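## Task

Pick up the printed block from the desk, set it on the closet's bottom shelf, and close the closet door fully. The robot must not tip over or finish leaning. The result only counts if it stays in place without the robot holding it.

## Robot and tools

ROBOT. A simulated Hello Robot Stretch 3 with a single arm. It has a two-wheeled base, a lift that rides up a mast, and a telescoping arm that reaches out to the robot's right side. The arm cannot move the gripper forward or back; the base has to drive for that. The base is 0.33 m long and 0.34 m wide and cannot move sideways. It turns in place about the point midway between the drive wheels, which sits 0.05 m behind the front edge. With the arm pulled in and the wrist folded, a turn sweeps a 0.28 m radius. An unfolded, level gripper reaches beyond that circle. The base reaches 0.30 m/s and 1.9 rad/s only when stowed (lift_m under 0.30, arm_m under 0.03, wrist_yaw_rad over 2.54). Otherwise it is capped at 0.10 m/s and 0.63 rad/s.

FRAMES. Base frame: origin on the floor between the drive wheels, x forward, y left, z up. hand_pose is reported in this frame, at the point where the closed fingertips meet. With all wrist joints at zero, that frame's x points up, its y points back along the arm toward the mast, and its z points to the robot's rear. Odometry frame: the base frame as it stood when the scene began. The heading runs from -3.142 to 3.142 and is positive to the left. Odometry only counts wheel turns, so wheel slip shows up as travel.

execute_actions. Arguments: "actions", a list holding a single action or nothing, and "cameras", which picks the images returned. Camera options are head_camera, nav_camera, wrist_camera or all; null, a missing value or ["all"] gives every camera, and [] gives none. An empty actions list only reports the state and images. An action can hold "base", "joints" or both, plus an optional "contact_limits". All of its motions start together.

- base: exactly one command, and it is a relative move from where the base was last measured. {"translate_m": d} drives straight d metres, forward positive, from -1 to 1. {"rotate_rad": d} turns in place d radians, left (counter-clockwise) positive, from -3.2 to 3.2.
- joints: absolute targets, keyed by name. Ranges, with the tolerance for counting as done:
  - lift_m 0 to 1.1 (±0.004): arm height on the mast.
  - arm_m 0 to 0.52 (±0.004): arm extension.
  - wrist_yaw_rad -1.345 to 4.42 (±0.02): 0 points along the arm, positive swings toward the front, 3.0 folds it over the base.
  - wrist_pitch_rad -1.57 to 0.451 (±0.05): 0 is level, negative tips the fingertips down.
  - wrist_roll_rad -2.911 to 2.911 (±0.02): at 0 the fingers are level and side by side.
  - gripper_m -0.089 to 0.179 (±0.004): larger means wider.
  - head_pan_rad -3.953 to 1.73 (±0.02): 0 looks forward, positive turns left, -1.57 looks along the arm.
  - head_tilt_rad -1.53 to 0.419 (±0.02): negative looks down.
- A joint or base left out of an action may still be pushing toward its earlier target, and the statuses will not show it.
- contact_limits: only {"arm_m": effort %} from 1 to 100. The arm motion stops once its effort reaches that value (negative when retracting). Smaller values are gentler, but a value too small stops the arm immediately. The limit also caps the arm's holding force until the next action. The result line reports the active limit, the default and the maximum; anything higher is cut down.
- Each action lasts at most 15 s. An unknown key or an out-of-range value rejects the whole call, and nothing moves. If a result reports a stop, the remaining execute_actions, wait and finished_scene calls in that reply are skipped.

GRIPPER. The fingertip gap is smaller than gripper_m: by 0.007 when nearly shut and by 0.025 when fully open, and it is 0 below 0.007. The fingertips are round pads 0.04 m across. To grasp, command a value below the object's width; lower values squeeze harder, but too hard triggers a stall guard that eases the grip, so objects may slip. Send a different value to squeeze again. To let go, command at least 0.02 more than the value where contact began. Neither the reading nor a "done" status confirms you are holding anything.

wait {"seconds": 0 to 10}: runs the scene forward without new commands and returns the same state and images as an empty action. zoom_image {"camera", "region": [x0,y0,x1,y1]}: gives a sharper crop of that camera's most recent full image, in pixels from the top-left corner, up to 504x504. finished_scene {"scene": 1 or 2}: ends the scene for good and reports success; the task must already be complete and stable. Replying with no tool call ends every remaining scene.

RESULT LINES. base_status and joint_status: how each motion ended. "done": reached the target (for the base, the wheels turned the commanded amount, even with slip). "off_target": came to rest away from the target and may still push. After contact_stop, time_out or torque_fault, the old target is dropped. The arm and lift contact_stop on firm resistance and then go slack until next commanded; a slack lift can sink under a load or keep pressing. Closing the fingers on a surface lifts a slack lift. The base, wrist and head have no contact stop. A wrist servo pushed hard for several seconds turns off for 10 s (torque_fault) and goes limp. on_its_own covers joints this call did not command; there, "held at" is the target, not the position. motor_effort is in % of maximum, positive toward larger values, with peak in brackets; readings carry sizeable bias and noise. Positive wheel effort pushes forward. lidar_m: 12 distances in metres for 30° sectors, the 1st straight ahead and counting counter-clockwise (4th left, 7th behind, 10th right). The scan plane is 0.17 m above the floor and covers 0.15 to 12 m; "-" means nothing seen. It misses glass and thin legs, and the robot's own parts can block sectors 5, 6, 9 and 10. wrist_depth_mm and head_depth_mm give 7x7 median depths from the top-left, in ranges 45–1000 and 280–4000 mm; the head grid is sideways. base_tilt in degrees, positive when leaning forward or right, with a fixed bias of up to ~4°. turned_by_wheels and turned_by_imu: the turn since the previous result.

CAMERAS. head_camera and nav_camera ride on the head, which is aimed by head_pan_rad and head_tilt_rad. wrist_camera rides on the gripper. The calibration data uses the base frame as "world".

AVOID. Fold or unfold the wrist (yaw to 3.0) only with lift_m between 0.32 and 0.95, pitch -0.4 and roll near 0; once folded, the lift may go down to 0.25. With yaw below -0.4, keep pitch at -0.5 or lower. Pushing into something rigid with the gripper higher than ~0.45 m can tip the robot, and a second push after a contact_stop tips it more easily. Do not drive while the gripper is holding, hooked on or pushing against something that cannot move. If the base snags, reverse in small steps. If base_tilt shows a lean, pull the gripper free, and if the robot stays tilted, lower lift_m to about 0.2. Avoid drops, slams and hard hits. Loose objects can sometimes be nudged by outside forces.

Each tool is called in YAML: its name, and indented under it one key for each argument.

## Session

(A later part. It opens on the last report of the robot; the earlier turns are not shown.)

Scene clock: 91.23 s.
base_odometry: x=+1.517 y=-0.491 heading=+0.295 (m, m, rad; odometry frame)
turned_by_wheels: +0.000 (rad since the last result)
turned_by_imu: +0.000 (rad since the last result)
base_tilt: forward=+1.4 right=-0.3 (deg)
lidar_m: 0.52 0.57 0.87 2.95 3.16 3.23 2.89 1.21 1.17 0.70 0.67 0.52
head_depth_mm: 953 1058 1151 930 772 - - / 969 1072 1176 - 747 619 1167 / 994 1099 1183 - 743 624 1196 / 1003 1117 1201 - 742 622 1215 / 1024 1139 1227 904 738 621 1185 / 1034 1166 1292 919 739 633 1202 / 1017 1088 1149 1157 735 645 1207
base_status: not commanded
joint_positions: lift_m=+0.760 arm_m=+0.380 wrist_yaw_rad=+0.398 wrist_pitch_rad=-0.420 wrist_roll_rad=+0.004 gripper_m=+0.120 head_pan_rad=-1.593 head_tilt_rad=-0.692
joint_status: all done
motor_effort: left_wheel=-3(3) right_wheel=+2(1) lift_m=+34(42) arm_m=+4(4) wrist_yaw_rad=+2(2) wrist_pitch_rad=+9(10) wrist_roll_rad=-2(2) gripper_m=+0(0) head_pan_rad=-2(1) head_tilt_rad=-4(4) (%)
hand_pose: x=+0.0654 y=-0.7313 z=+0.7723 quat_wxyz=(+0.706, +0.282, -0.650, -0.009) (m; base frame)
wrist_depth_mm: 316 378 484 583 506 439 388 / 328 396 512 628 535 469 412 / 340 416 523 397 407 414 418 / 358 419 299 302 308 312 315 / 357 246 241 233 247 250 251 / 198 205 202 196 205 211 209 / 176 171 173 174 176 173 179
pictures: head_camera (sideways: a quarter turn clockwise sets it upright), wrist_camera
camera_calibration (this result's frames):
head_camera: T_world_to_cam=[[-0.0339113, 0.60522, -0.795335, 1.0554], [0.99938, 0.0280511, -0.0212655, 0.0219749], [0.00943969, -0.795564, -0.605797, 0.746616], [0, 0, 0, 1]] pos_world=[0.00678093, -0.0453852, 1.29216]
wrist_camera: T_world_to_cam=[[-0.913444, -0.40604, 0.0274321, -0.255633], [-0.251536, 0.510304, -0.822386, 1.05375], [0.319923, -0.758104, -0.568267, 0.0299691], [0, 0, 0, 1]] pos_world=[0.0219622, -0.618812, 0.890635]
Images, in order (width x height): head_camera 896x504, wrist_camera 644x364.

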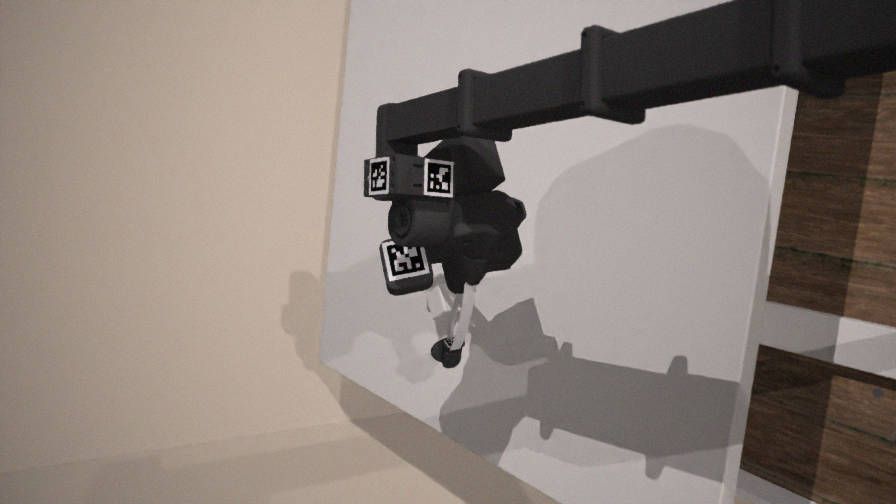

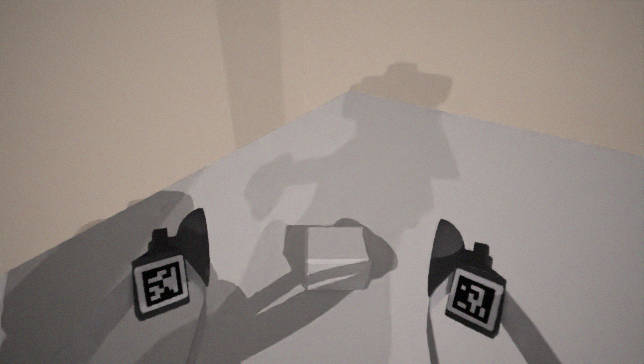

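execute_actions:
  actions:
    - {"joints":{"lift_m":0.73,"arm_m":0.403}}
  cameras: ["wrist_camera"]

execute_actions:
  actions:
    - {"joints":{"gripper_m":-0.01}}
  cameras: ["wrist_camera"]

execute_actions:
  actions:
    - {"joints":{"lift_m":0.79,"arm_m":0.0}}
  cameras: ["wrist_camera"]

Scene clock: 92.47 s.
base_odometry: x=+1.517 y=-0.491 heading=+0.295 (m, m, rad; odometry frame)
turned_by_wheels: +0.000 (rad since the last result)
turned_by_imu: +0.000 (rad since the last result)
base_tilt: forward=+1.4 right=-0.3 (deg)
lidar_m: 0.52 0.57 0.87 2.95 3.15 3.24 2.88 1.22 1.17 0.70 0.67 0.52
head_depth_mm: 957 1061 1152 931 759 642 - / 967 1081 1173 959 - 610 1170 / 988 1102 1179 - 743 622 1189 / 1008 1128 1197 - 740 623 1214 / 1022 1139 1211 920 741 622 1178 / 1034 1161 1297 914 734 634 1206 / 1022 1094 1151 1168 735 646 1206
base_status: not commanded
joint_positions: lift_m=+0.730 arm_m=+0.403 wrist_yaw_rad=+0.398 wrist_pitch_rad=-0.420 wrist_roll_rad=+0.004 gripper_m=+0.120 head_pan_rad=-1.593 head_tilt_rad=-0.692
joint_status: all done
motor_effort: left_wheel=-3(3) right_wheel=+2(3) lift_m=+34(34) arm_m=+4(3) wrist_yaw_rad=+2(2) wrist_pitch_rad=+10(9) wrist_roll_rad=-2(2) gripper_m=+1(1) head_pan_rad=-2(2) head_tilt_rad=-4(3) (%)
hand_pose: x=+0.0654 y=-0.7543 z=+0.7423 quat_wxyz=(+0.706, +0.282, -0.650, -0.009) (m; base frame)
wrist_depth_mm: 315 371 473 570 489 421 373 / 326 392 511 601 506 451 390 / 339 412 347 330 338 343 348 / 351 243 248 251 254 257 260 / 196 204 199 166 203 207 209 / 164 170 166 161 169 175 174 / 145 142 143 145 146 143 148
pictures: wrist_camera
camera_calibration (this result's frames):
wrist_camera: T_world_to_cam=[[-0.913444, -0.406039, 0.0274329, -0.264147], [-0.251524, 0.510277, -0.822407, 1.04083], [0.319931, -0.758123, -0.568238, -0.00454147], [0, 0, 0, 1]] pos_world=[0.0219623, -0.641807, 0.860648]
Images, in order (width x height): wrist_camera 644x364.

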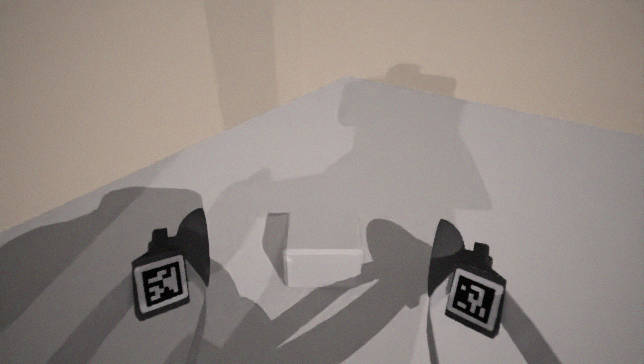

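Scene clock: 94.27 s.
base_odometry: x=+1.517 y=-0.491 heading=+0.295 (m, m, rad; odometry frame)
turned_by_wheels: +0.000 (rad since the last result)
turned_by_imu: +0.000 (rad since the last result)
base_tilt: forward=+1.4 right=-0.4 (deg)
lidar_m: 0.52 0.57 0.87 2.95 3.15 3.23 2.89 1.22 1.18 0.70 0.67 0.52
head_depth_mm: 957 1055 1152 928 760 642 - / 972 1074 1171 961 - 611 1167 / 986 1100 1181 - 744 623 1184 / 999 1120 1198 - 743 624 1212 / 1017 1138 1217 908 741 622 1186 / 1036 1155 1279 917 736 633 1213 / 1023 1102 1150 1161 738 646 1205
base_status: not commanded
joint_positions: lift_m=+0.730 arm_m=+0.403 wrist_yaw_rad=+0.398 wrist_pitch_rad=-0.419 wrist_roll_rad=+0.004 gripper_m=-0.009 head_pan_rad=-1.593 head_tilt_rad=-0.692
joint_status: all done
motor_effort: left_wheel=-3(3) right_wheel=+2(2) lift_m=+34(34) arm_m=+4(4) wrist_yaw_rad=+2(2) wrist_pitch_rad=+8(9) wrist_roll_rad=-2(2) gripper_m=-17(98) head_pan_rad=-2(2) head_tilt_rad=-5(4) (%)
hand_pose: x=+0.0655 y=-0.7545 z=+0.7426 quat_wxyz=(+0.706, +0.281, -0.650, -0.008) (m; base frame)
wrist_depth_mm: 314 374 476 568 487 420 372 / 326 394 502 601 497 448 394 / 340 412 349 329 337 343 350 / 350 245 247 251 255 259 261 / 196 197 207 161 205 206 208 / 164 165 166 159 177 171 173 / 141 143 144 145 146 147 148
pictures: wrist_camera
camera_calibration (this result's frames):
wrist_camera: T_world_to_cam=[[-0.913458, -0.406005, 0.0274608, -0.264154], [-0.251078, 0.509213, -0.823202, 1.04094], [0.320241, -0.758855, -0.567084, -0.00593976], [0, 0, 0, 1]] pos_world=[0.021967, -0.641818, 0.860793]
Images, in order (width x height): wrist_camera 644x364.

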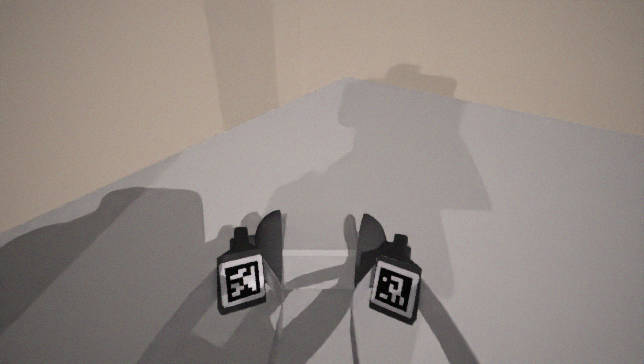

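Scene clock: 98.43 s.
base_odometry: x=+1.517 y=-0.491 heading=+0.295 (m, m, rad; odometry frame)
turned_by_wheels: +0.000 (rad since the last result)
turned_by_imu: +0.000 (rad since the last result)
base_tilt: forward=+1.4 right=-0.4 (deg)
lidar_m: 0.52 0.57 0.87 2.95 3.16 3.24 2.88 1.22 1.18 0.70 0.67 0.52
head_depth_mm: 956 1056 1153 927 750 626 574 / 973 1080 1174 924 749 624 574 / 990 1104 1172 923 743 624 1226 / 1003 1119 1199 922 743 636 - / 1025 1138 1212 917 740 549 1152 / 1037 1163 1293 916 738 648 1208 / 1021 1089 1152 1167 737 648 1206
base_status: not commanded
joint_positions: lift_m=+0.790 arm_m=+0.000 wrist_yaw_rad=+0.399 wrist_pitch_rad=-0.419 wrist_roll_rad=+0.004 gripper_m=-0.009 head_pan_rad=-1.593 head_tilt_rad=-0.692
joint_status: all done
motor_effort: left_wheel=-3(3) right_wheel=+2(2) lift_m=+44(46) arm_m=-3(3) wrist_yaw_rad=+1(2) wrist_pitch_rad=+9(8) wrist_roll_rad=-2(2) gripper_m=-17(17) head_pan_rad=-2(2) head_tilt_rad=-3(4) (%)
hand_pose: x=+0.0656 y=-0.3519 z=+0.8023 quat_wxyz=(+0.706, +0.281, -0.650, -0.008) (m; base frame)
wrist_depth_mm: 358 429 549 740 828 722 647 / 371 456 586 800 718 729 660 / 388 475 593 470 483 493 504 / 408 481 353 357 363 369 377 / 427 470 296 160 292 295 299 / 451 575 263 163 251 244 248 / 474 584 848 215 207 211 211
pictures: wrist_camera
camera_calibration (this result's frames):
wrist_camera: T_world_to_cam=[[-0.913099, -0.406813, 0.0274609, -0.102477], [-0.251528, 0.508991, -0.823202, 0.885019], [0.320912, -0.758572, -0.567084, 0.333378], [0, 0, 0, 1]] pos_world=[0.0220502, -0.239265, 0.920417]
Images, in order (width x height): wrist_camera 644x364.

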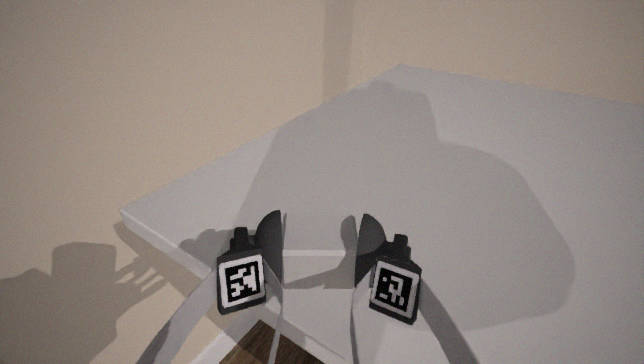

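execute_actions:
  actions:
    - {"base":{"rotate_rad":0.6},"joints":{"wrist_yaw_rad":2.9,"head_pan_rad":0}}
  cameras: []

execute_actions:
  actions:
    - {"base":{"rotate_rad":1.29},"joints":{"lift_m":0.29}}
  cameras: []

execute_actions:
  actions:
    - {"base":{"translate_m":1}}
  cameras: []

execute_actions:
  actions:
    - {"base":{"translate_m":1}}
  cameras: []

execute_actions:
  actions:
    - {"base":{"translate_m":0.68}}
  cameras: []

execute_actions:
  actions:
    - {"base":{"rotate_rad":1.145},"joints":{"lift_m":0.4,"wrist_yaw_rad":1.5,"head_pan_rad":-1.6,"head_tilt_rad":-1.0}}

Scene clock: 101.00 s.
base_odometry: x=+1.517 y=-0.491 heading=+0.894 (m, m, rad; odometry frame)
turned_by_wheels: +0.600 (rad since the last result)
turned_by_imu: +0.593 (rad since the last result)
base_tilt: forward=+1.5 right=-0.3 (deg)
lidar_m: 0.60 1.05 2.95 3.28 3.22 2.44 1.21 1.17 0.70 0.64 0.52 0.52
head_depth_mm: 469 510 559 613 680 769 880 / 508 553 613 678 767 880 1025 / 551 607 676 759 870 1013 1162 / 604 670 755 862 1002 1201 1211 / 668 751 855 987 1177 1358 1217 / 735 855 1020 1232 1502 1403 1201 / 879 1015 1222 1499 1638 1409 1194
base_status: done
joint_positions: lift_m=+0.790 arm_m=+0.000 wrist_yaw_rad=+2.897 wrist_pitch_rad=-0.419 wrist_roll_rad=+0.004 gripper_m=-0.009 head_pan_rad=-0.007 head_tilt_rad=-0.692
joint_status: all done
motor_effort: left_wheel=-3(6) right_wheel=+3(7) lift_m=+44(45) arm_m=-3(3) wrist_yaw_rad=+3(3) wrist_pitch_rad=+9(9) wrist_roll_rad=-2(2) gripper_m=-17(18) head_pan_rad=+2(27) head_tilt_rad=-4(5) (%)
hand_pose: x=+0.0330 y=+0.0724 z=+0.8023 quat_wxyz=(+0.231, +0.706, +0.061, +0.667) (m; base frame)
wrist_depth_mm: - - - - - - - / - - - - - - - / - - - - - - - / - - - - - - - / - - - 160 - - - / - - - 163 - - - / 916 896 921 904 917 927 900
pictures: none
No camera images: the call's "cameras" was empty. Leave "cameras" out to get every camera's image.

Scene clock: 106.37 s.
base_odometry: x=+1.517 y=-0.491 heading=+2.184 (m, m, rad; odometry frame)
turned_by_wheels: +1.290 (rad since the last result)
turned_by_imu: +1.275 (rad since the last result)
base_tilt: forward=+1.5 right=-0.4 (deg)
lidar_m: 2.96 3.38 3.21 1.21 1.23 1.17 0.70 0.57 0.52 0.54 0.71 1.83
head_depth_mm: 2550 3196 2785 2130 1700 1424 1223 / 3117 2858 2793 2090 1688 1414 1212 / 2814 3131 2753 2076 1704 1420 1213 / 2851 3174 2728 2082 1693 1403 1216 / 3049 3347 2708 2087 1681 1403 1214 / 3978 3678 2742 2094 1688 1393 1203 / 3857 3969 2688 2068 1665 1398 1201
base_status: done
joint_positions: lift_m=+0.290 arm_m=+0.000 wrist_yaw_rad=+2.898 wrist_pitch_rad=-0.419 wrist_roll_rad=+0.004 gripper_m=-0.009 head_pan_rad=-0.007 head_tilt_rad=-0.692
joint_status: all done
motor_effort: left_wheel=-3(7) right_wheel=+3(5) lift_m=+34(40) arm_m=-3(3) wrist_yaw_rad=+3(3) wrist_pitch_rad=+9(9) wrist_roll_rad=-2(2) gripper_m=-17(17) head_pan_rad=+2(3) head_tilt_rad=-4(4) (%)
hand_pose: x=+0.0330 y=+0.0724 z=+0.3026 quat_wxyz=(+0.231, +0.706, +0.061, +0.667) (m; base frame)
wrist_depth_mm: - - - - - - - / - - - - - - - / 903 - 945 - - - - / 709 - 728 733 741 757 771 / 572 571 600 160 598 604 619 / 490 486 - 162 523 507 513 / 427 - - 429 431 435 440
pictures: none
No camera images: the call's "cameras" was empty. Leave "cameras" out to get every camera's image.

Scene clock: 111.47 s.
base_odometry: x=+0.941 y=+0.327 heading=+2.184 (m, m, rad; odometry frame)
turned_by_wheels: +0.000 (rad since the last result)
turned_by_imu: +0.003 (rad since the last result)
base_tilt: forward=+1.4 right=-0.4 (deg)
lidar_m: 2.02 2.70 2.75 2.84 1.68 2.05 1.48 1.04 0.99 1.03 1.37 1.99
head_depth_mm: 2219 1888 2040 2113 1689 1410 1224 / 2411 2622 2738 2100 1682 1415 1224 / 1862 2075 2364 2072 1688 1420 1220 / 1958 2207 2382 2076 1688 1413 1212 / 2116 2375 2528 2075 1675 1407 1215 / 2230 2497 2675 2094 1676 1403 1208 / 3177 3421 2703 2064 1666 1396 1210
base_status: done
joint_positions: lift_m=+0.290 arm_m=+0.000 wrist_yaw_rad=+2.898 wrist_pitch_rad=-0.419 wrist_roll_rad=+0.004 gripper_m=-0.009 head_pan_rad=-0.007 head_tilt_rad=-0.692
joint_status: not commanded
motor_effort: left_wheel=-3(10) right_wheel=+2(9) lift_m=+34(34) arm_m=-3(3) wrist_yaw_rad=+2(3) wrist_pitch_rad=+9(8) wrist_roll_rad=-2(2) gripper_m=-17(17) head_pan_rad=+2(3) head_tilt_rad=-4(3) (%)
hand_pose: x=+0.0328 y=+0.0725 z=+0.3026 quat_wxyz=(+0.230, +0.706, +0.062, +0.667) (m; base frame)
wrist_depth_mm: - - - - - - - / - - - - - - - / 910 - 956 - - - - / 707 - 720 746 748 753 771 / 571 567 614 161 606 614 614 / 480 487 - 162 519 507 509 / 431 - - 428 431 435 444
pictures: none
No camera images: the call's "cameras" was empty. Leave "cameras" out to get every camera's image.

Scene clock: 116.57 s.
base_odometry: x=+0.365 y=+1.145 heading=+2.184 (m, m, rad; odometry frame)
turned_by_wheels: +0.000 (rad since the last result)
turned_by_imu: +0.003 (rad since the last result)
base_tilt: forward=+1.3 right=-0.4 (deg)
lidar_m: 1.14 1.58 2.29 2.35 3.08 2.47 2.15 1.55 1.48 1.52 1.91 1.07
head_depth_mm: 955 1617 1744 1973 1698 1424 1222 / 966 1061 1188 1420 1644 1416 1218 / 1017 1131 1265 1428 1604 1418 1213 / 1073 1181 1344 1545 1655 1415 1211 / 1135 1271 1439 1670 1680 1407 1214 / 1242 1403 1635 1865 1682 1409 1206 / 1320 1478 1691 1907 1676 1403 1202
base_status: done
joint_positions: lift_m=+0.290 arm_m=+0.000 wrist_yaw_rad=+2.898 wrist_pitch_rad=-0.419 wrist_roll_rad=+0.004 gripper_m=-0.009 head_pan_rad=-0.007 head_tilt_rad=-0.692
joint_status: not commanded
motor_effort: left_wheel=-4(8) right_wheel=+2(7) lift_m=+34(34) arm_m=-3(3) wrist_yaw_rad=+2(2) wrist_pitch_rad=+9(8) wrist_roll_rad=-2(2) gripper_m=-17(17) head_pan_rad=+2(2) head_tilt_rad=-4(5) (%)
hand_pose: x=+0.0328 y=+0.0725 z=+0.3026 quat_wxyz=(+0.230, +0.706, +0.062, +0.667) (m; base frame)
wrist_depth_mm: - - - - - - - / - - - - - - - / 907 - 967 - - - - / 697 - 736 752 738 751 769 / 569 569 609 161 601 616 616 / 484 482 - 162 522 507 514 / 434 - - 430 430 436 440
pictures: none
No camera images: the call's "cameras" was empty. Leave "cameras" out to get every camera's image.

Scene clock: 120.53 s.
base_odometry: x=-0.026 y=+1.701 heading=+2.184 (m, m, rad; odometry frame)
turned_by_wheels: +0.000 (rad since the last result)
turned_by_imu: +0.002 (rad since the last result)
base_tilt: forward=+1.3 right=-0.4 (deg)
lidar_m: 0.52 0.69 1.97 2.03 2.70 3.08 2.62 1.89 1.79 0.72 0.58 0.50
head_depth_mm: 399 437 484 540 613 709 1149 / 418 461 512 576 659 768 929 / 440 487 547 617 713 850 1035 / 463 514 581 667 778 938 1142 / 489 547 623 723 857 1049 1194 / 520 588 672 787 948 1248 1216 / 551 630 739 940 1172 1378 1203
base_status: done
joint_positions: lift_m=+0.290 arm_m=+0.000 wrist_yaw_rad=+2.898 wrist_pitch_rad=-0.419 wrist_roll_rad=+0.004 gripper_m=-0.009 head_pan_rad=-0.007 head_tilt_rad=-0.692
joint_status: not commanded
motor_effort: left_wheel=-3(8) right_wheel=+3(7) lift_m=+34(34) arm_m=-3(3) wrist_yaw_rad=+2(2) wrist_pitch_rad=+9(9) wrist_roll_rad=-2(2) gripper_m=-17(17) head_pan_rad=+3(4) head_tilt_rad=-4(4) (%)
hand_pose: x=+0.0328 y=+0.0725 z=+0.3026 quat_wxyz=(+0.230, +0.706, +0.062, +0.667) (m; base frame)
wrist_depth_mm: - - - - - - - / - - - - - - 810 / 916 - 957 - - - 787 / 708 - 720 739 746 768 735 / 566 567 613 161 607 613 607 / 483 484 - 162 523 511 514 / 430 - - 434 427 439 437
pictures: none
No camera images: the call's "cameras" was empty. Leave "cameras" out to get every camera's image.

Scene clock: 123.23 s.
base_odometry: x=-0.026 y=+1.701 heading=-2.954 (m, m, rad; odometry frame)
turned_by_wheels: +1.145 (rad since the last result)
turned_by_imu: +1.131 (rad since the last result)
base_tilt: forward=+1.3 right=-0.3 (deg)
lidar_m: 1.97 2.09 2.99 3.53 2.39 1.83 1.79 0.65 0.58 0.50 0.53 0.84
head_depth_mm: 1080 958 1223 1496 1197 1232 1111 / 1057 956 1219 1546 1371 1233 - / 445 523 652 1469 1351 1249 - / 448 527 643 811 1122 1258 - / 452 532 649 827 1145 1234 1104 / 456 539 656 843 1173 1234 1107 / 460 544 667 855 1199 1225 1095
base_status: done
joint_positions: lift_m=+0.400 arm_m=+0.000 wrist_yaw_rad=+1.502 wrist_pitch_rad=-0.419 wrist_roll_rad=+0.004 gripper_m=-0.009 head_pan_rad=-1.593 head_tilt_rad=-0.988
joint_status: all done
motor_effort: left_wheel=-3(10) right_wheel=+2(8) lift_m=+44(46) arm_m=-2(3) wrist_yaw_rad=-3(1) wrist_pitch_rad=+9(9) wrist_roll_rad=-2(2) gripper_m=-17(18) head_pan_rad=-2(26) head_tilt_rad=-6(27) (%)
hand_pose: x=+0.2024 y=-0.1606 z=+0.4123 quat_wxyz=(+0.605, +0.580, -0.406, +0.363) (m; base frame)
wrist_depth_mm: - - - - - 666 475 / - - - - - 702 417 / - - - - - 711 414 / 878 899 905 923 901 686 411 / 720 723 771 161 758 683 410 / 609 609 621 162 650 593 406 / 526 527 532 538 539 530 400
pictures: head_camera (sideways: a quarter turn clockwise sets it upright), nav_camera (sideways: a quarter turn counterclockwise sets it upright), wrist_camera
camera_calibration (this result's frames):
head_camera: T_world_to_cam=[[-0.0294221, 0.811061, -0.584222, 0.780258], [0.999466, 0.0321952, -0.00563848, 0.00162442], [0.014236, -0.584076, -0.811574, 1.01421], [0, 0, 0, 1]] pos_world=[0.00689496, -0.0405124, 1.27896]
nav_camera: T_world_to_cam=[[-0.014525, -0.840717, 0.54128, -0.658514], [-0.999147, -0.00872411, -0.040362, 0.106398], [0.0386552, -0.541404, -0.839873, 1.04526], [0, 0, 0, 1]] pos_world=[0.0563376, 0.0132146, 1.23862]
wrist_camera: T_world_to_cam=[[-0.0482982, -0.998455, 0.0274692, -0.159163], [-0.567728, 0.00481499, -0.823202, 0.484006], [0.821798, -0.0553543, -0.567084, 0.225033], [0, 0, 0, 1]] pos_world=[0.0821648, -0.148791, 0.53042]
Images, in order (width x height): head_camera 896x504, nav_camera 672x504, wrist_camera 644x364.

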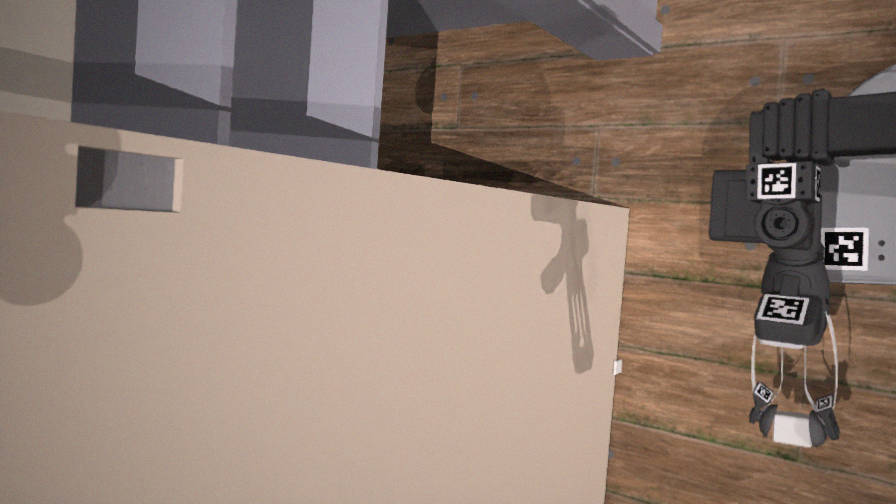

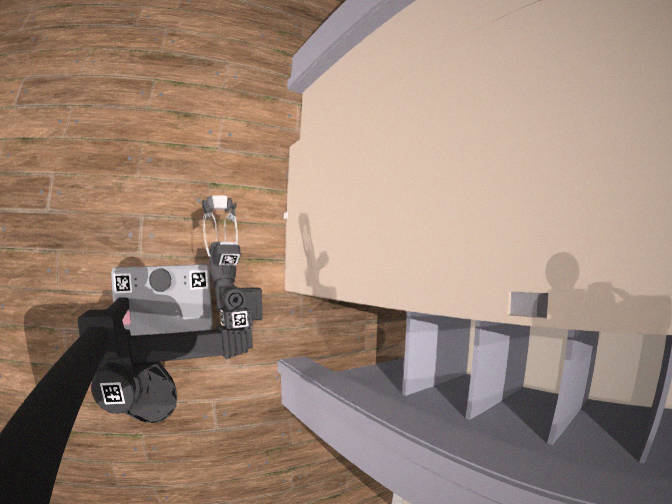

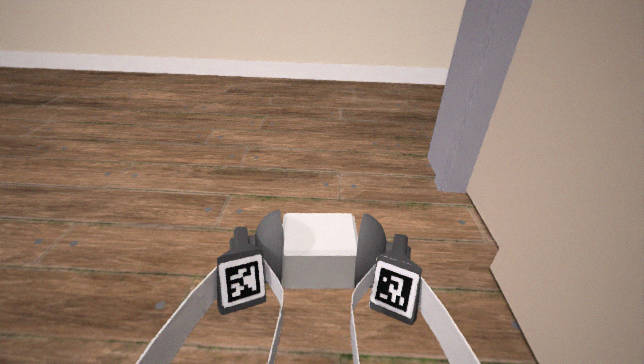

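execute_actions:
  actions:
    - {"base":{"rotate_rad":0.61}}
  cameras: []

execute_actions:
  actions:
    - {"base":{"translate_m":-0.135},"joints":{"wrist_yaw_rad":0.03}}
  cameras: []

execute_actions:
  actions:
    - {"base":{"rotate_rad":-0.67}}
  cameras: ["head_camera"]

execute_actions:
  actions:
    - {"joints":{"arm_m":0.32},"contact_limits":{"arm_m":12}}
  cameras: ["head_camera","wrist_camera"]

Scene clock: 125.60 s.
base_odometry: x=-0.026 y=+1.701 heading=-2.345 (m, m, rad; odometry frame)
turned_by_wheels: +0.610 (rad since the last result)
turned_by_imu: +0.603 (rad since the last result)
base_tilt: forward=+1.4 right=-0.4 (deg)
lidar_m: 2.15 3.37 3.53 2.23 1.81 1.80 0.59 0.58 0.50 0.55 0.94 1.97
head_depth_mm: 474 539 626 735 903 1202 1118 / 509 583 682 825 1040 1220 - / 551 638 764 939 1222 1251 - / 598 703 854 1079 1344 1257 - / 653 792 1013 1367 1369 1231 1102 / 792 966 1236 1491 1374 1232 1096 / 877 1035 1295 1563 1369 1220 1100
base_status: done
joint_positions: lift_m=+0.400 arm_m=+0.000 wrist_yaw_rad=+1.502 wrist_pitch_rad=-0.419 wrist_roll_rad=+0.004 gripper_m=-0.009 head_pan_rad=-1.593 head_tilt_rad=-0.988
joint_status: not commanded
motor_effort: left_wheel=-3(8) right_wheel=+3(5) lift_m=+44(44) arm_m=-3(3) wrist_yaw_rad=-3(3) wrist_pitch_rad=+8(9) wrist_roll_rad=-2(2) gripper_m=-17(17) head_pan_rad=-2(1) head_tilt_rad=-6(5) (%)
hand_pose: x=+0.2024 y=-0.1607 z=+0.4123 quat_wxyz=(+0.605, +0.580, -0.406, +0.363) (m; base frame)
wrist_depth_mm: - - - - - - - / - - - - - - - / - - - - - - - / 882 896 910 910 923 944 966 / 722 729 763 161 754 753 770 / 610 612 615 163 642 634 645 / 521 527 532 536 541 549 552
pictures: none
No camera images: the call's "cameras" was empty. Leave "cameras" out to get every camera's image.

Scene clock: 128.00 s.
base_odometry: x=+0.068 y=+1.797 heading=-2.345 (m, m, rad; odometry frame)
turned_by_wheels: +0.000 (rad since the last result)
turned_by_imu: +0.000 (rad since the last result)
base_tilt: forward=+1.4 right=-0.4 (deg)
lidar_m: 2.26 3.54 3.43 2.10 1.70 1.69 0.50 0.45 0.42 0.46 0.71 2.07
head_depth_mm: 389 442 512 606 1334 1234 1107 / 418 478 561 677 852 1210 - / 451 524 624 770 998 1231 - / 490 576 699 888 1151 1241 - / 536 642 798 1058 1341 1229 1116 / 594 725 927 1409 1377 1233 1110 / 663 915 1239 1506 1364 1237 1113
base_status: done
joint_positions: lift_m=+0.400 arm_m=+0.000 wrist_yaw_rad=+0.032 wrist_pitch_rad=-0.419 wrist_roll_rad=+0.004 gripper_m=-0.009 head_pan_rad=-1.593 head_tilt_rad=-0.988
joint_status: all done
motor_effort: left_wheel=-3(7) right_wheel=+2(3) lift_m=+44(44) arm_m=-3(3) wrist_yaw_rad=-3(3) wrist_pitch_rad=+8(8) wrist_roll_rad=-2(2) gripper_m=-17(17) head_pan_rad=-1(1) head_tilt_rad=-6(5) (%)
hand_pose: x=-0.0143 y=-0.3694 z=+0.4123 quat_wxyz=(+0.693, +0.158, -0.690, -0.137) (m; base frame)
wrist_depth_mm: - 616 343 258 207 173 148 / - 685 385 283 222 183 156 / - 760 435 307 237 193 164 / 892 826 506 341 256 206 172 / 726 733 648 161 271 221 182 / 609 610 616 163 278 237 192 / 523 526 531 499 353 255 204
pictures: none
No camera images: the call's "cameras" was empty. Leave "cameras" out to get every camera's image.

Scene clock: 130.00 s.
base_odometry: x=+0.068 y=+1.797 heading=-3.015 (m, m, rad; odometry frame)
turned_by_wheels: -0.670 (rad since the last result)
turned_by_imu: -0.662 (rad since the last result)
base_tilt: forward=+1.4 right=-0.4 (deg)
lidar_m: 2.07 2.15 2.97 3.15 2.38 1.75 1.69 0.57 0.45 0.42 0.44 0.60
head_depth_mm: 1034 931 1063 748 857 1190 1111 / 1040 937 1197 1470 1247 1215 - / 1040 929 1197 1499 1380 1252 - / 1032 935 1194 1507 1369 1242 - / 1020 868 558 694 915 1205 1122 / 367 444 526 668 925 1215 1116 / 367 433 527 671 934 1222 1110
base_status: done
joint_positions: lift_m=+0.400 arm_m=+0.000 wrist_yaw_rad=+0.032 wrist_pitch_rad=-0.419 wrist_roll_rad=+0.004 gripper_m=-0.009 head_pan_rad=-1.593 head_tilt_rad=-0.988
joint_status: not commanded
motor_effort: left_wheel=+2(6) right_wheel=-3(6) lift_m=+44(45) arm_m=-3(3) wrist_yaw_rad=-2(2) wrist_pitch_rad=+8(8) wrist_roll_rad=-2(2) gripper_m=-17(17) head_pan_rad=-3(1) head_tilt_rad=-6(5) (%)
hand_pose: x=-0.0144 y=-0.3694 z=+0.4123 quat_wxyz=(+0.693, +0.158, -0.690, -0.137) (m; base frame)
wrist_depth_mm: 159 156 685 757 748 593 381 / 175 171 475 542 501 499 370 / 194 190 908 940 886 565 253 / 218 213 234 939 920 555 249 / 247 240 240 160 754 551 247 / 289 277 270 163 643 370 243 / 344 327 328 536 542 360 240
pictures: head_camera (sideways: a quarter turn clockwise sets it upright)
camera_calibration (this result's frames):
head_camera: T_world_to_cam=[[-0.0292837, 0.811065, -0.584222, 0.780257], [0.999471, 0.0320247, -0.00563848, 0.0016244], [0.0141364, -0.584078, -0.811574, 1.01421], [0, 0, 0, 1]] pos_world=[0.00688804, -0.0405125, 1.27896]
Images, in order (width x height): head_camera 896x504.

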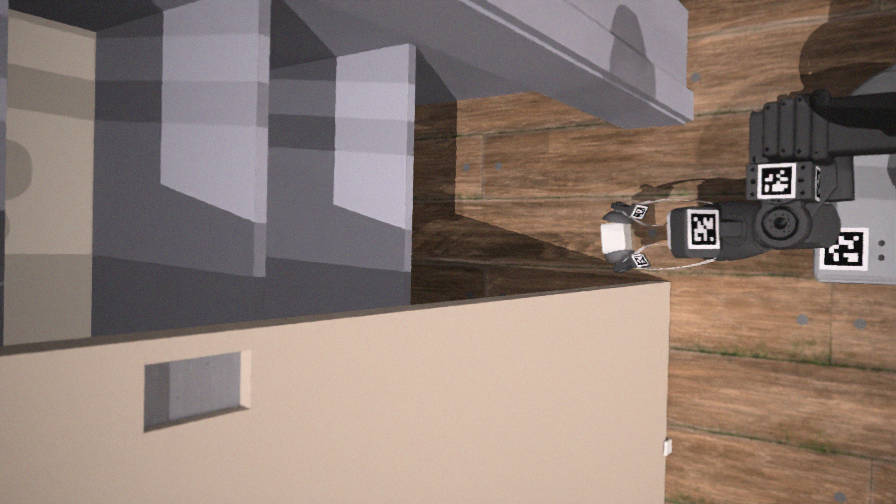

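Scene clock: 133.57 s.
base_odometry: x=+0.068 y=+1.797 heading=-3.015 (m, m, rad; odometry frame)
turned_by_wheels: +0.000 (rad since the last result)
turned_by_imu: +0.000 (rad since the last result)
base_tilt: forward=+1.3 right=-0.3 (deg)
lidar_m: 2.07 2.16 2.96 3.15 2.37 1.75 1.69 0.57 0.45 0.42 0.44 0.60
head_depth_mm: 1025 934 1071 750 857 1188 1118 / 1041 933 1198 1463 1112 1191 - / 1040 935 1194 1126 1353 1231 1146 / 1042 930 1200 1490 1375 1244 1139 / 1023 864 557 691 918 1210 1117 / 367 443 525 665 923 1217 1111 / 367 433 526 671 927 1217 1115
base_status: not commanded
joint_positions: lift_m=+0.400 arm_m=+0.320 wrist_yaw_rad=+0.031 wrist_pitch_rad=-0.419 wrist_roll_rad=+0.004 gripper_m=-0.009 head_pan_rad=-1.593 head_tilt_rad=-0.988
joint_status: all done
motor_effort: left_wheel=+2(2) right_wheel=-3(3) lift_m=+44(44) arm_m=+4(6) wrist_yaw_rad=-2(2) wrist_pitch_rad=+8(9) wrist_roll_rad=-2(2) gripper_m=-17(17) head_pan_rad=-1(2) head_tilt_rad=-7(6) (%)
contact_limits: arm_m 12 (drawing in: default 29, maximum 48; extending or still: default 41, maximum 67)
hand_pose: x=-0.0145 y=-0.6889 z=+0.4123 quat_wxyz=(+0.693, +0.158, -0.690, -0.137) (m; base frame)
wrist_depth_mm: 540 525 514 500 496 485 381 / 398 411 419 429 444 456 374 / 277 282 287 293 298 307 311 / 221 216 217 222 226 228 232 / 719 716 698 161 207 203 201 / 602 609 601 163 645 539 356 / 526 528 528 533 537 518 350
pictures: head_camera (sideways: a quarter turn clockwise sets it upright), wrist_camera
camera_calibration (this result's frames):
head_camera: T_world_to_cam=[[-0.0292837, 0.811065, -0.584222, 0.780257], [0.999471, 0.0320247, -0.00563848, 0.0016244], [0.0141364, -0.584078, -0.811574, 1.01421], [0, 0, 0, 1]] pos_world=[0.00688804, -0.0405125, 1.27896]
wrist_camera: T_world_to_cam=[[-0.998304, -0.0513288, 0.0274663, -0.0583784], [-0.0517187, 0.565388, -0.823202, 0.757084], [0.0267248, -0.823227, -0.567084, -0.166496], [0, 0, 0, 1]] pos_world=[-0.0146743, -0.568107, 0.53042]
Images, in order (width x height): head_camera 896x504, wrist_camera 644x364.

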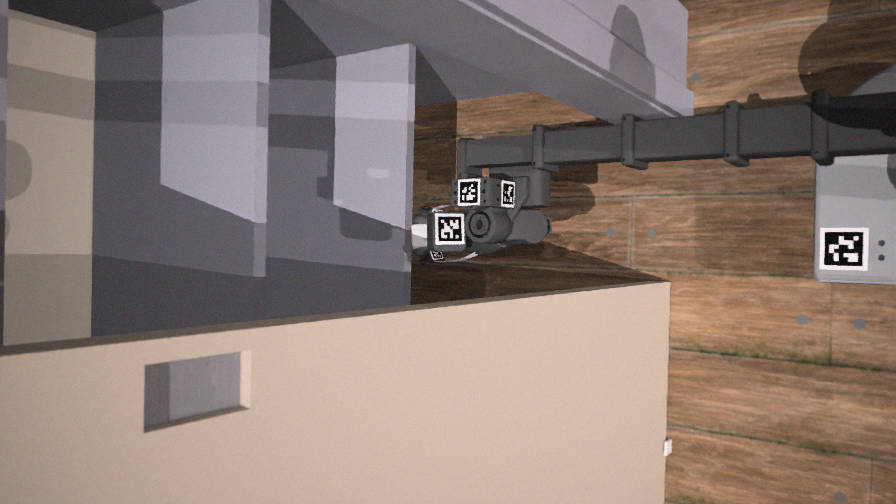

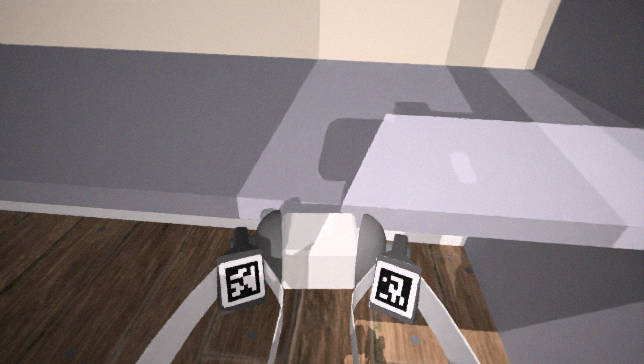

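execute_actions:
  actions:
    - {"joints":{"lift_m":0.44}}
  cameras: []

execute_actions:
  actions:
    - {"joints":{"arm_m":0.46}}
  cameras: []

execute_actions:
  actions:
    - {"joints":{"lift_m":0.419}}
  cameras: []

execute_actions:
  actions:
    - {"joints":{"gripper_m":0.08}}
  cameras: ["wrist_camera"]

execute_actions:
  actions:
    - {"joints":{"arm_m":0.3,"lift_m":0.47}}
  cameras: []

execute_actions:
  actions:
    - {"joints":{"arm_m":0,"lift_m":0.902,"gripper_m":0,"head_tilt_rad":-0.75}}
  cameras: []

execute_actions:
  actions:
    - {"base":{"translate_m":0.05},"joints":{"wrist_yaw_rad":0.35,"wrist_roll_rad":1.57}}
  cameras: []

execute_actions:
  actions:
    - {"joints":{"wrist_pitch_rad":0}}

Scene clock: 135.13 s.
base_odometry: x=+0.068 y=+1.797 heading=-3.015 (m, m, rad; odometry frame)
turned_by_wheels: +0.000 (rad since the last result)
turned_by_imu: +0.000 (rad since the last result)
base_tilt: forward=+1.4 right=-0.4 (deg)
lidar_m: 2.07 2.15 2.96 3.16 2.38 1.75 1.69 0.57 0.45 0.42 0.43 0.60
head_depth_mm: 1025 935 1079 747 856 1200 1113 / 1041 933 1185 1466 1011 1182 - / 1041 933 1204 1121 1362 1234 1143 / 1041 932 1191 1493 1375 1229 1151 / 1023 865 556 690 913 1216 1115 / 367 443 525 669 922 1207 1112 / 368 433 524 673 930 1217 1110
base_status: not commanded
joint_positions: lift_m=+0.440 arm_m=+0.320 wrist_yaw_rad=+0.031 wrist_pitch_rad=-0.419 wrist_roll_rad=+0.004 gripper_m=-0.009 head_pan_rad=-1.593 head_tilt_rad=-0.988
joint_status: all done
motor_effort: left_wheel=+2(2) right_wheel=-3(4) lift_m=+45(46) arm_m=+4(4) wrist_yaw_rad=-2(2) wrist_pitch_rad=+9(9) wrist_roll_rad=-2(2) gripper_m=-17(17) head_pan_rad=-3(2) head_tilt_rad=-6(5) (%)
hand_pose: x=-0.0145 y=-0.6889 z=+0.4523 quat_wxyz=(+0.693, +0.158, -0.690, -0.137) (m; base frame)
wrist_depth_mm: 542 527 519 507 499 484 379 / 525 538 539 533 531 505 372 / 367 372 377 386 391 399 360 / 280 283 288 292 295 301 306 / 245 239 241 160 239 241 243 / 650 666 655 163 650 467 222 / 564 565 572 574 579 525 348
pictures: none
No camera images: the call's "cameras" was empty. Leave "cameras" out to get every camera's image.

Scene clock: 137.43 s.
base_odometry: x=+0.068 y=+1.797 heading=-3.015 (m, m, rad; odometry frame)
turned_by_wheels: +0.000 (rad since the last result)
turned_by_imu: +0.000 (rad since the last result)
base_tilt: forward=+1.2 right=-0.3 (deg)
lidar_m: 2.07 2.16 2.96 3.17 2.38 1.75 1.69 0.57 0.45 0.42 0.43 0.60
head_depth_mm: 1028 936 1067 747 856 1193 1113 / 1037 935 1187 1460 1010 1198 - / 1036 928 1216 1506 1383 1231 1142 / 1036 933 1220 1522 1373 1237 1141 / 1018 867 558 692 912 1216 1114 / 366 443 526 667 920 1208 1114 / 368 433 527 672 928 1211 1113
base_status: not commanded
joint_positions: lift_m=+0.440 arm_m=+0.460 wrist_yaw_rad=+0.031 wrist_pitch_rad=-0.419 wrist_roll_rad=+0.004 gripper_m=-0.009 head_pan_rad=-1.593 head_tilt_rad=-0.988
joint_status: all done
motor_effort: left_wheel=+2(2) right_wheel=-4(4) lift_m=+45(44) arm_m=+4(6) wrist_yaw_rad=-1(2) wrist_pitch_rad=+8(9) wrist_roll_rad=-2(2) gripper_m=-17(16) head_pan_rad=-2(3) head_tilt_rad=-5(6) (%)
hand_pose: x=-0.0145 y=-0.8289 z=+0.4523 quat_wxyz=(+0.693, +0.158, -0.690, -0.137) (m; base frame)
wrist_depth_mm: 409 399 389 382 372 365 353 / 446 436 427 416 407 401 376 / 364 369 375 384 391 402 359 / 277 282 287 290 293 299 305 / 225 228 240 161 237 239 243 / 191 192 192 163 204 199 202 / 164 166 167 168 169 171 173
pictures: none
No camera images: the call's "cameras" was empty. Leave "cameras" out to get every camera's image.

Scene clock: 138.37 s.
base_odometry: x=+0.068 y=+1.797 heading=-3.015 (m, m, rad; odometry frame)
turned_by_wheels: +0.000 (rad since the last result)
turned_by_imu: +0.000 (rad since the last result)
base_tilt: forward=+1.4 right=-0.2 (deg)
lidar_m: 2.07 2.15 2.96 3.15 2.38 1.75 1.69 0.57 0.45 0.42 0.43 0.60
head_depth_mm: 1031 933 1071 749 857 1186 1110 / 1039 934 1198 1456 1020 1186 - / 1035 930 1227 1514 1380 1234 1150 / 1034 929 1200 1529 1371 1225 1147 / 1017 865 557 692 916 1209 1120 / 366 443 525 667 920 1209 1116 / 367 433 526 672 927 1214 1112
base_status: not commanded
joint_positions: lift_m=+0.419 arm_m=+0.460 wrist_yaw_rad=+0.031 wrist_pitch_rad=-0.419 wrist_roll_rad=+0.004 gripper_m=-0.009 head_pan_rad=-1.593 head_tilt_rad=-0.988
joint_status: all done
motor_effort: left_wheel=+2(2) right_wheel=-3(3) lift_m=+34(40) arm_m=+4(4) wrist_yaw_rad=-1(2) wrist_pitch_rad=+8(8) wrist_roll_rad=-2(2) gripper_m=-17(17) head_pan_rad=-2(2) head_tilt_rad=-6(5) (%)
hand_pose: x=-0.0145 y=-0.8289 z=+0.4316 quat_wxyz=(+0.693, +0.158, -0.690, -0.137) (m; base frame)
wrist_depth_mm: 409 403 391 380 371 366 356 / 430 426 417 414 406 398 376 / 318 324 329 336 342 350 336 / 244 247 251 254 258 262 267 / 197 201 210 160 207 209 213 / 167 167 169 161 180 175 176 / 144 145 146 147 148 150 151
pictures: none
No camera images: the call's "cameras" was empty. Leave "cameras" out to get every camera's image.

Scene clock: 139.77 s.
base_odometry: x=+0.068 y=+1.797 heading=-3.015 (m, m, rad; odometry frame)
turned_by_wheels: +0.000 (rad since the last result)
turned_by_imu: +0.000 (rad since the last result)
base_tilt: forward=+1.3 right=-0.4 (deg)
lidar_m: 2.07 2.16 2.96 3.15 2.37 1.75 1.69 0.57 0.45 0.42 0.44 0.60
head_depth_mm: 1030 935 1064 747 859 1196 1114 / 1043 936 1186 1464 1023 1197 - / 1040 925 1221 1520 1380 1230 1146 / 1040 931 1204 1528 1381 1240 1149 / 1021 866 558 692 916 1211 1119 / 366 444 525 670 918 1210 1111 / 368 432 526 671 929 1213 1112
base_status: not commanded
joint_positions: lift_m=+0.419 arm_m=+0.460 wrist_yaw_rad=+0.031 wrist_pitch_rad=-0.419 wrist_roll_rad=+0.004 gripper_m=+0.080 head_pan_rad=-1.593 head_tilt_rad=-0.988
joint_status: all done
motor_effort: left_wheel=+2(2) right_wheel=-4(3) lift_m=+34(34) arm_m=+4(4) wrist_yaw_rad=-1(2) wrist_pitch_rad=+9(9) wrist_roll_rad=-2(2) gripper_m=+0(85) head_pan_rad=-2(1) head_tilt_rad=-6(6) (%)
hand_pose: x=-0.0145 y=-0.8289 z=+0.4316 quat_wxyz=(+0.693, +0.158, -0.690, -0.137) (m; base frame)
wrist_depth_mm: 405 399 391 383 372 368 353 / 432 425 415 415 406 397 378 / 318 323 330 335 343 350 336 / 244 247 252 255 259 262 265 / 198 201 210 166 211 210 211 / 167 168 167 161 172 174 176 / 144 145 146 148 148 150 151
pictures: wrist_camera
camera_calibration (this result's frames):
wrist_camera: T_world_to_cam=[[-0.998306, -0.0512816, 0.0274664, -0.066068], [-0.051692, 0.56539, -0.823202, 0.852185], [0.0266859, -0.823228, -0.567084, -0.270771], [0, 0, 0, 1]] pos_world=[-0.0146792, -0.708112, 0.549785]
Images, in order (width x height): wrist_camera 644x364.

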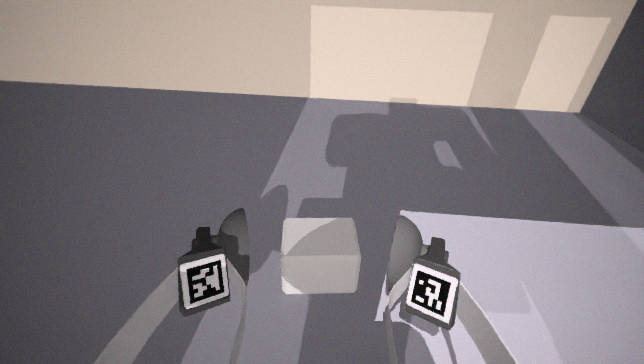

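Scene clock: 142.20 s.
base_odometry: x=+0.068 y=+1.797 heading=-3.015 (m, m, rad; odometry frame)
turned_by_wheels: +0.000 (rad since the last result)
turned_by_imu: +0.000 (rad since the last result)
base_tilt: forward=+1.4 right=-0.4 (deg)
lidar_m: 2.07 2.16 2.96 3.16 2.38 1.76 1.69 0.57 0.45 0.42 0.44 0.60
head_depth_mm: 1026 935 1072 748 857 1200 1123 / 1035 931 1194 1459 1013 1197 - / 1045 932 1191 1125 1377 1234 1145 / 1037 933 1194 1488 1372 1228 1144 / 1019 865 558 692 914 1210 1113 / 367 444 526 669 922 1209 1109 / 367 434 527 671 927 1213 1113
base_status: not commanded
joint_positions: lift_m=+0.470 arm_m=+0.300 wrist_yaw_rad=+0.031 wrist_pitch_rad=-0.419 wrist_roll_rad=+0.004 gripper_m=+0.080 head_pan_rad=-1.593 head_tilt_rad=-0.988
joint_status: all done
motor_effort: left_wheel=+2(2) right_wheel=-3(3) lift_m=+45(46) arm_m=-3(5) wrist_yaw_rad=-2(1) wrist_pitch_rad=+8(9) wrist_roll_rad=-2(2) gripper_m=+1(0) head_pan_rad=-1(1) head_tilt_rad=-6(6) (%)
hand_pose: x=-0.0145 y=-0.6694 z=+0.4823 quat_wxyz=(+0.693, +0.158, -0.690, -0.137) (m; base frame)
wrist_depth_mm: 559 541 533 520 509 498 378 / 581 583 578 567 560 531 372 / 430 438 449 456 460 470 369 / 330 335 340 324 349 356 341 / 278 276 282 277 285 285 286 / 678 693 672 683 661 255 254 / 588 595 595 609 606 487 350
pictures: none
No camera images: the call's "cameras" was empty. Leave "cameras" out to get every camera's image.

Scene clock: 146.97 s.
base_odometry: x=+0.068 y=+1.797 heading=-3.015 (m, m, rad; odometry frame)
turned_by_wheels: +0.000 (rad since the last result)
turned_by_imu: +0.000 (rad since the last result)
base_tilt: forward=+1.3 right=-0.3 (deg)
lidar_m: 2.07 2.15 2.96 3.16 2.38 1.75 1.69 0.57 0.45 0.42 0.44 0.60
head_depth_mm: 954 796 1028 958 1027 - - / 958 790 1103 1221 1169 - - / 958 785 1098 1218 - - - / 951 781 1092 1209 - - 1162 / 946 739 1016 904 643 793 1072 / 333 376 431 504 606 762 1032 / 335 377 432 506 611 769 1038
base_status: not commanded
joint_positions: lift_m=+0.902 arm_m=+0.000 wrist_yaw_rad=+0.031 wrist_pitch_rad=-0.419 wrist_roll_rad=+0.004 gripper_m=+0.000 head_pan_rad=-1.593 head_tilt_rad=-0.754
joint_status: all done
motor_effort: left_wheel=+2(2) right_wheel=-3(3) lift_m=+45(47) arm_m=-3(3) wrist_yaw_rad=-2(1) wrist_pitch_rad=+9(9) wrist_roll_rad=-2(2) gripper_m=-2(85) head_pan_rad=-2(2) head_tilt_rad=+3(20) (%)
hand_pose: x=-0.0145 y=-0.3694 z=+0.9143 quat_wxyz=(+0.693, +0.158, -0.690, -0.137) (m; base frame)
wrist_depth_mm: 162 164 786 774 754 551 377 / 175 179 845 844 824 583 371 / 194 189 660 756 756 577 252 / 217 211 235 623 610 554 249 / 247 240 244 939 874 546 247 / 289 277 269 - 773 367 242 / 346 328 335 - - 361 240
pictures: none
No camera images: the call's "cameras" was empty. Leave "cameras" out to get every camera's image.

Scene clock: 149.37 s.
base_odometry: x=+0.019 y=+1.791 heading=-3.014 (m, m, rad; odometry frame)
turned_by_wheels: +0.000 (rad since the last result)
turned_by_imu: +0.000 (rad since the last result)
base_tilt: forward=+1.3 right=-0.4 (deg)
lidar_m: 2.02 2.10 2.90 3.16 2.41 1.80 1.74 0.57 0.48 0.42 0.44 0.60
head_depth_mm: 955 795 1079 1056 1124 - - / 954 794 1100 1219 1153 - - / 957 789 1095 1216 1146 - - / 927 700 1018 917 1123 - 1122 / 333 375 430 503 617 707 1079 / 334 376 432 504 609 762 1032 / 335 377 433 505 610 768 1039
base_status: done
joint_positions: lift_m=+0.902 arm_m=+0.000 wrist_yaw_rad=+0.348 wrist_pitch_rad=-0.419 wrist_roll_rad=+1.566 gripper_m=+0.000 head_pan_rad=-1.593 head_tilt_rad=-0.754
joint_status: all done
motor_effort: left_wheel=+2(9) right_wheel=-3(5) lift_m=+45(45) arm_m=-3(3) wrist_yaw_rad=+3(3) wrist_pitch_rad=+9(9) wrist_roll_rad=+3(5) gripper_m=-2(3) head_pan_rad=-2(1) head_tilt_rad=+2(1) (%)
hand_pose: x=+0.0549 y=-0.3560 z=+0.9140 quat_wxyz=(+0.039, +0.170, -0.963, -0.205) (m; base frame)
wrist_depth_mm: 660 687 762 643 778 646 778 / 685 719 820 644 825 897 788 / 152 167 184 210 242 291 362 / 172 186 199 223 259 304 371 / 179 193 218 244 295 358 451 / 194 214 238 - 353 436 583 / 214 240 287 335 415 554 741
pictures: none
No camera images: the call's "cameras" was empty. Leave "cameras" out to get every camera's image.

Scene clock: 150.40 s.
base_odometry: x=+0.019 y=+1.791 heading=-3.014 (m, m, rad; odometry frame)
turned_by_wheels: +0.000 (rad since the last result)
turned_by_imu: +0.000 (rad since the last result)
base_tilt: forward=+1.4 right=-0.3 (deg)
lidar_m: 2.02 2.10 2.89 3.16 2.41 1.80 1.74 0.57 0.48 0.42 0.44 0.60
head_depth_mm: 949 798 1076 1052 1122 - - / 954 791 1108 1216 - - - / 953 788 1096 1212 1144 - - / 930 703 1017 921 1143 - 1093 / 333 376 430 492 588 - 1023 / 334 377 431 511 606 763 1027 / 335 377 433 506 609 768 1033
base_status: not commanded
joint_positions: lift_m=+0.902 arm_m=+0.000 wrist_yaw_rad=+0.348 wrist_pitch_rad=-0.025 wrist_roll_rad=+1.566 gripper_m=+0.000 head_pan_rad=-1.593 head_tilt_rad=-0.754
joint_status: all done
motor_effort: left_wheel=+2(2) right_wheel=-3(3) lift_m=+45(45) arm_m=-3(3) wrist_yaw_rad=+3(3) wrist_pitch_rad=+11(13) wrist_roll_rad=+3(3) gripper_m=-2(2) head_pan_rad=-2(2) head_tilt_rad=+2(3) (%)
hand_pose: x=+0.0657 y=-0.3855 z=+1.0098 quat_wxyz=(+0.005, +0.173, -0.985, -0.012) (m; base frame)
wrist_depth_mm: 766 486 765 777 769 502 632 / 820 488 821 824 815 538 666 / 168 170 171 171 173 173 177 / 185 184 184 197 187 183 183 / 206 206 205 198 204 203 202 / 231 232 229 - 229 229 229 / 266 264 264 262 263 263 261
pictures: head_camera (sideways: a quarter turn clockwise sets it upright), nav_camera (sideways: a quarter turn counterclockwise sets it upright), wrist_camera
camera_calibration (this result's frames):
head_camera: T_world_to_cam=[[-0.032798, 0.653685, -0.756056, 1.00419], [0.999409, 0.0292318, -0.0180809, 0.0178271], [0.0102817, -0.756202, -0.654257, 0.80965], [0, 0, 0, 1]] pos_world=[0.00679436, -0.0446871, 1.28927]
nav_camera: T_world_to_cam=[[-0.0113583, -0.692448, 0.721378, -0.893194], [-0.999339, -0.0170556, -0.0321064, 0.0956625], [0.0345355, -0.721266, -0.691797, 0.852744], [0, 0, 0, 1]] pos_world=[0.0560042, -0.00180432, 1.23733]
wrist_camera: T_world_to_cam=[[-0.0460578, 0.00264949, -0.998935, 1.01555], [0.861223, 0.506777, -0.0383642, 0.206455], [0.506136, -0.862073, -0.0256228, -0.173245], [0, 0, 0, 1]] pos_world=[-0.043344, -0.256668, 1.01795]
Images, in order (width x height): head_camera 896x504, nav_camera 672x504, wrist_camera 644x364.

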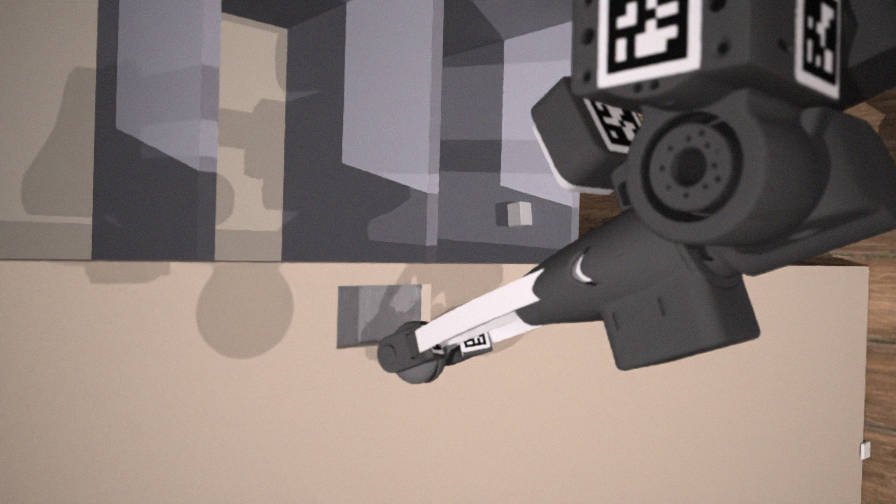

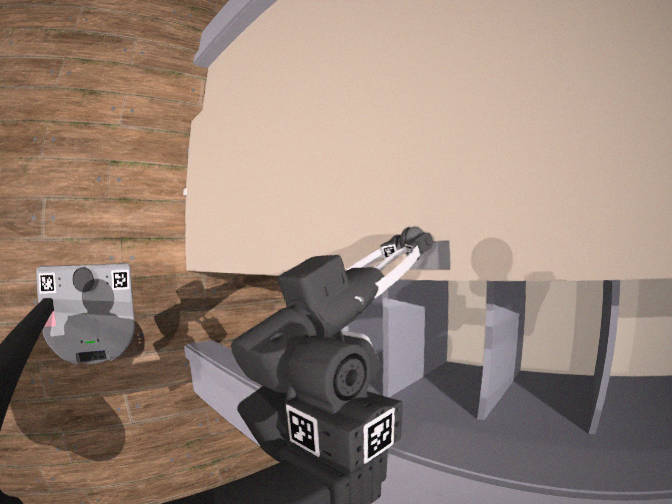

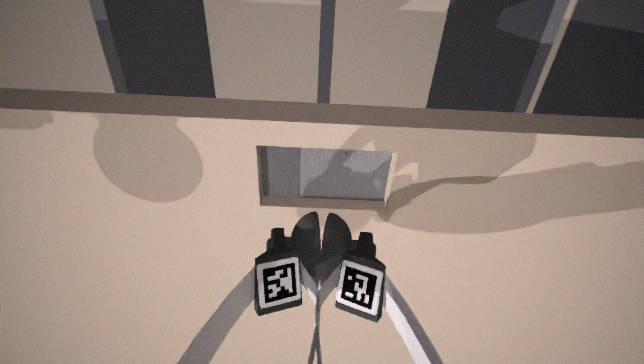

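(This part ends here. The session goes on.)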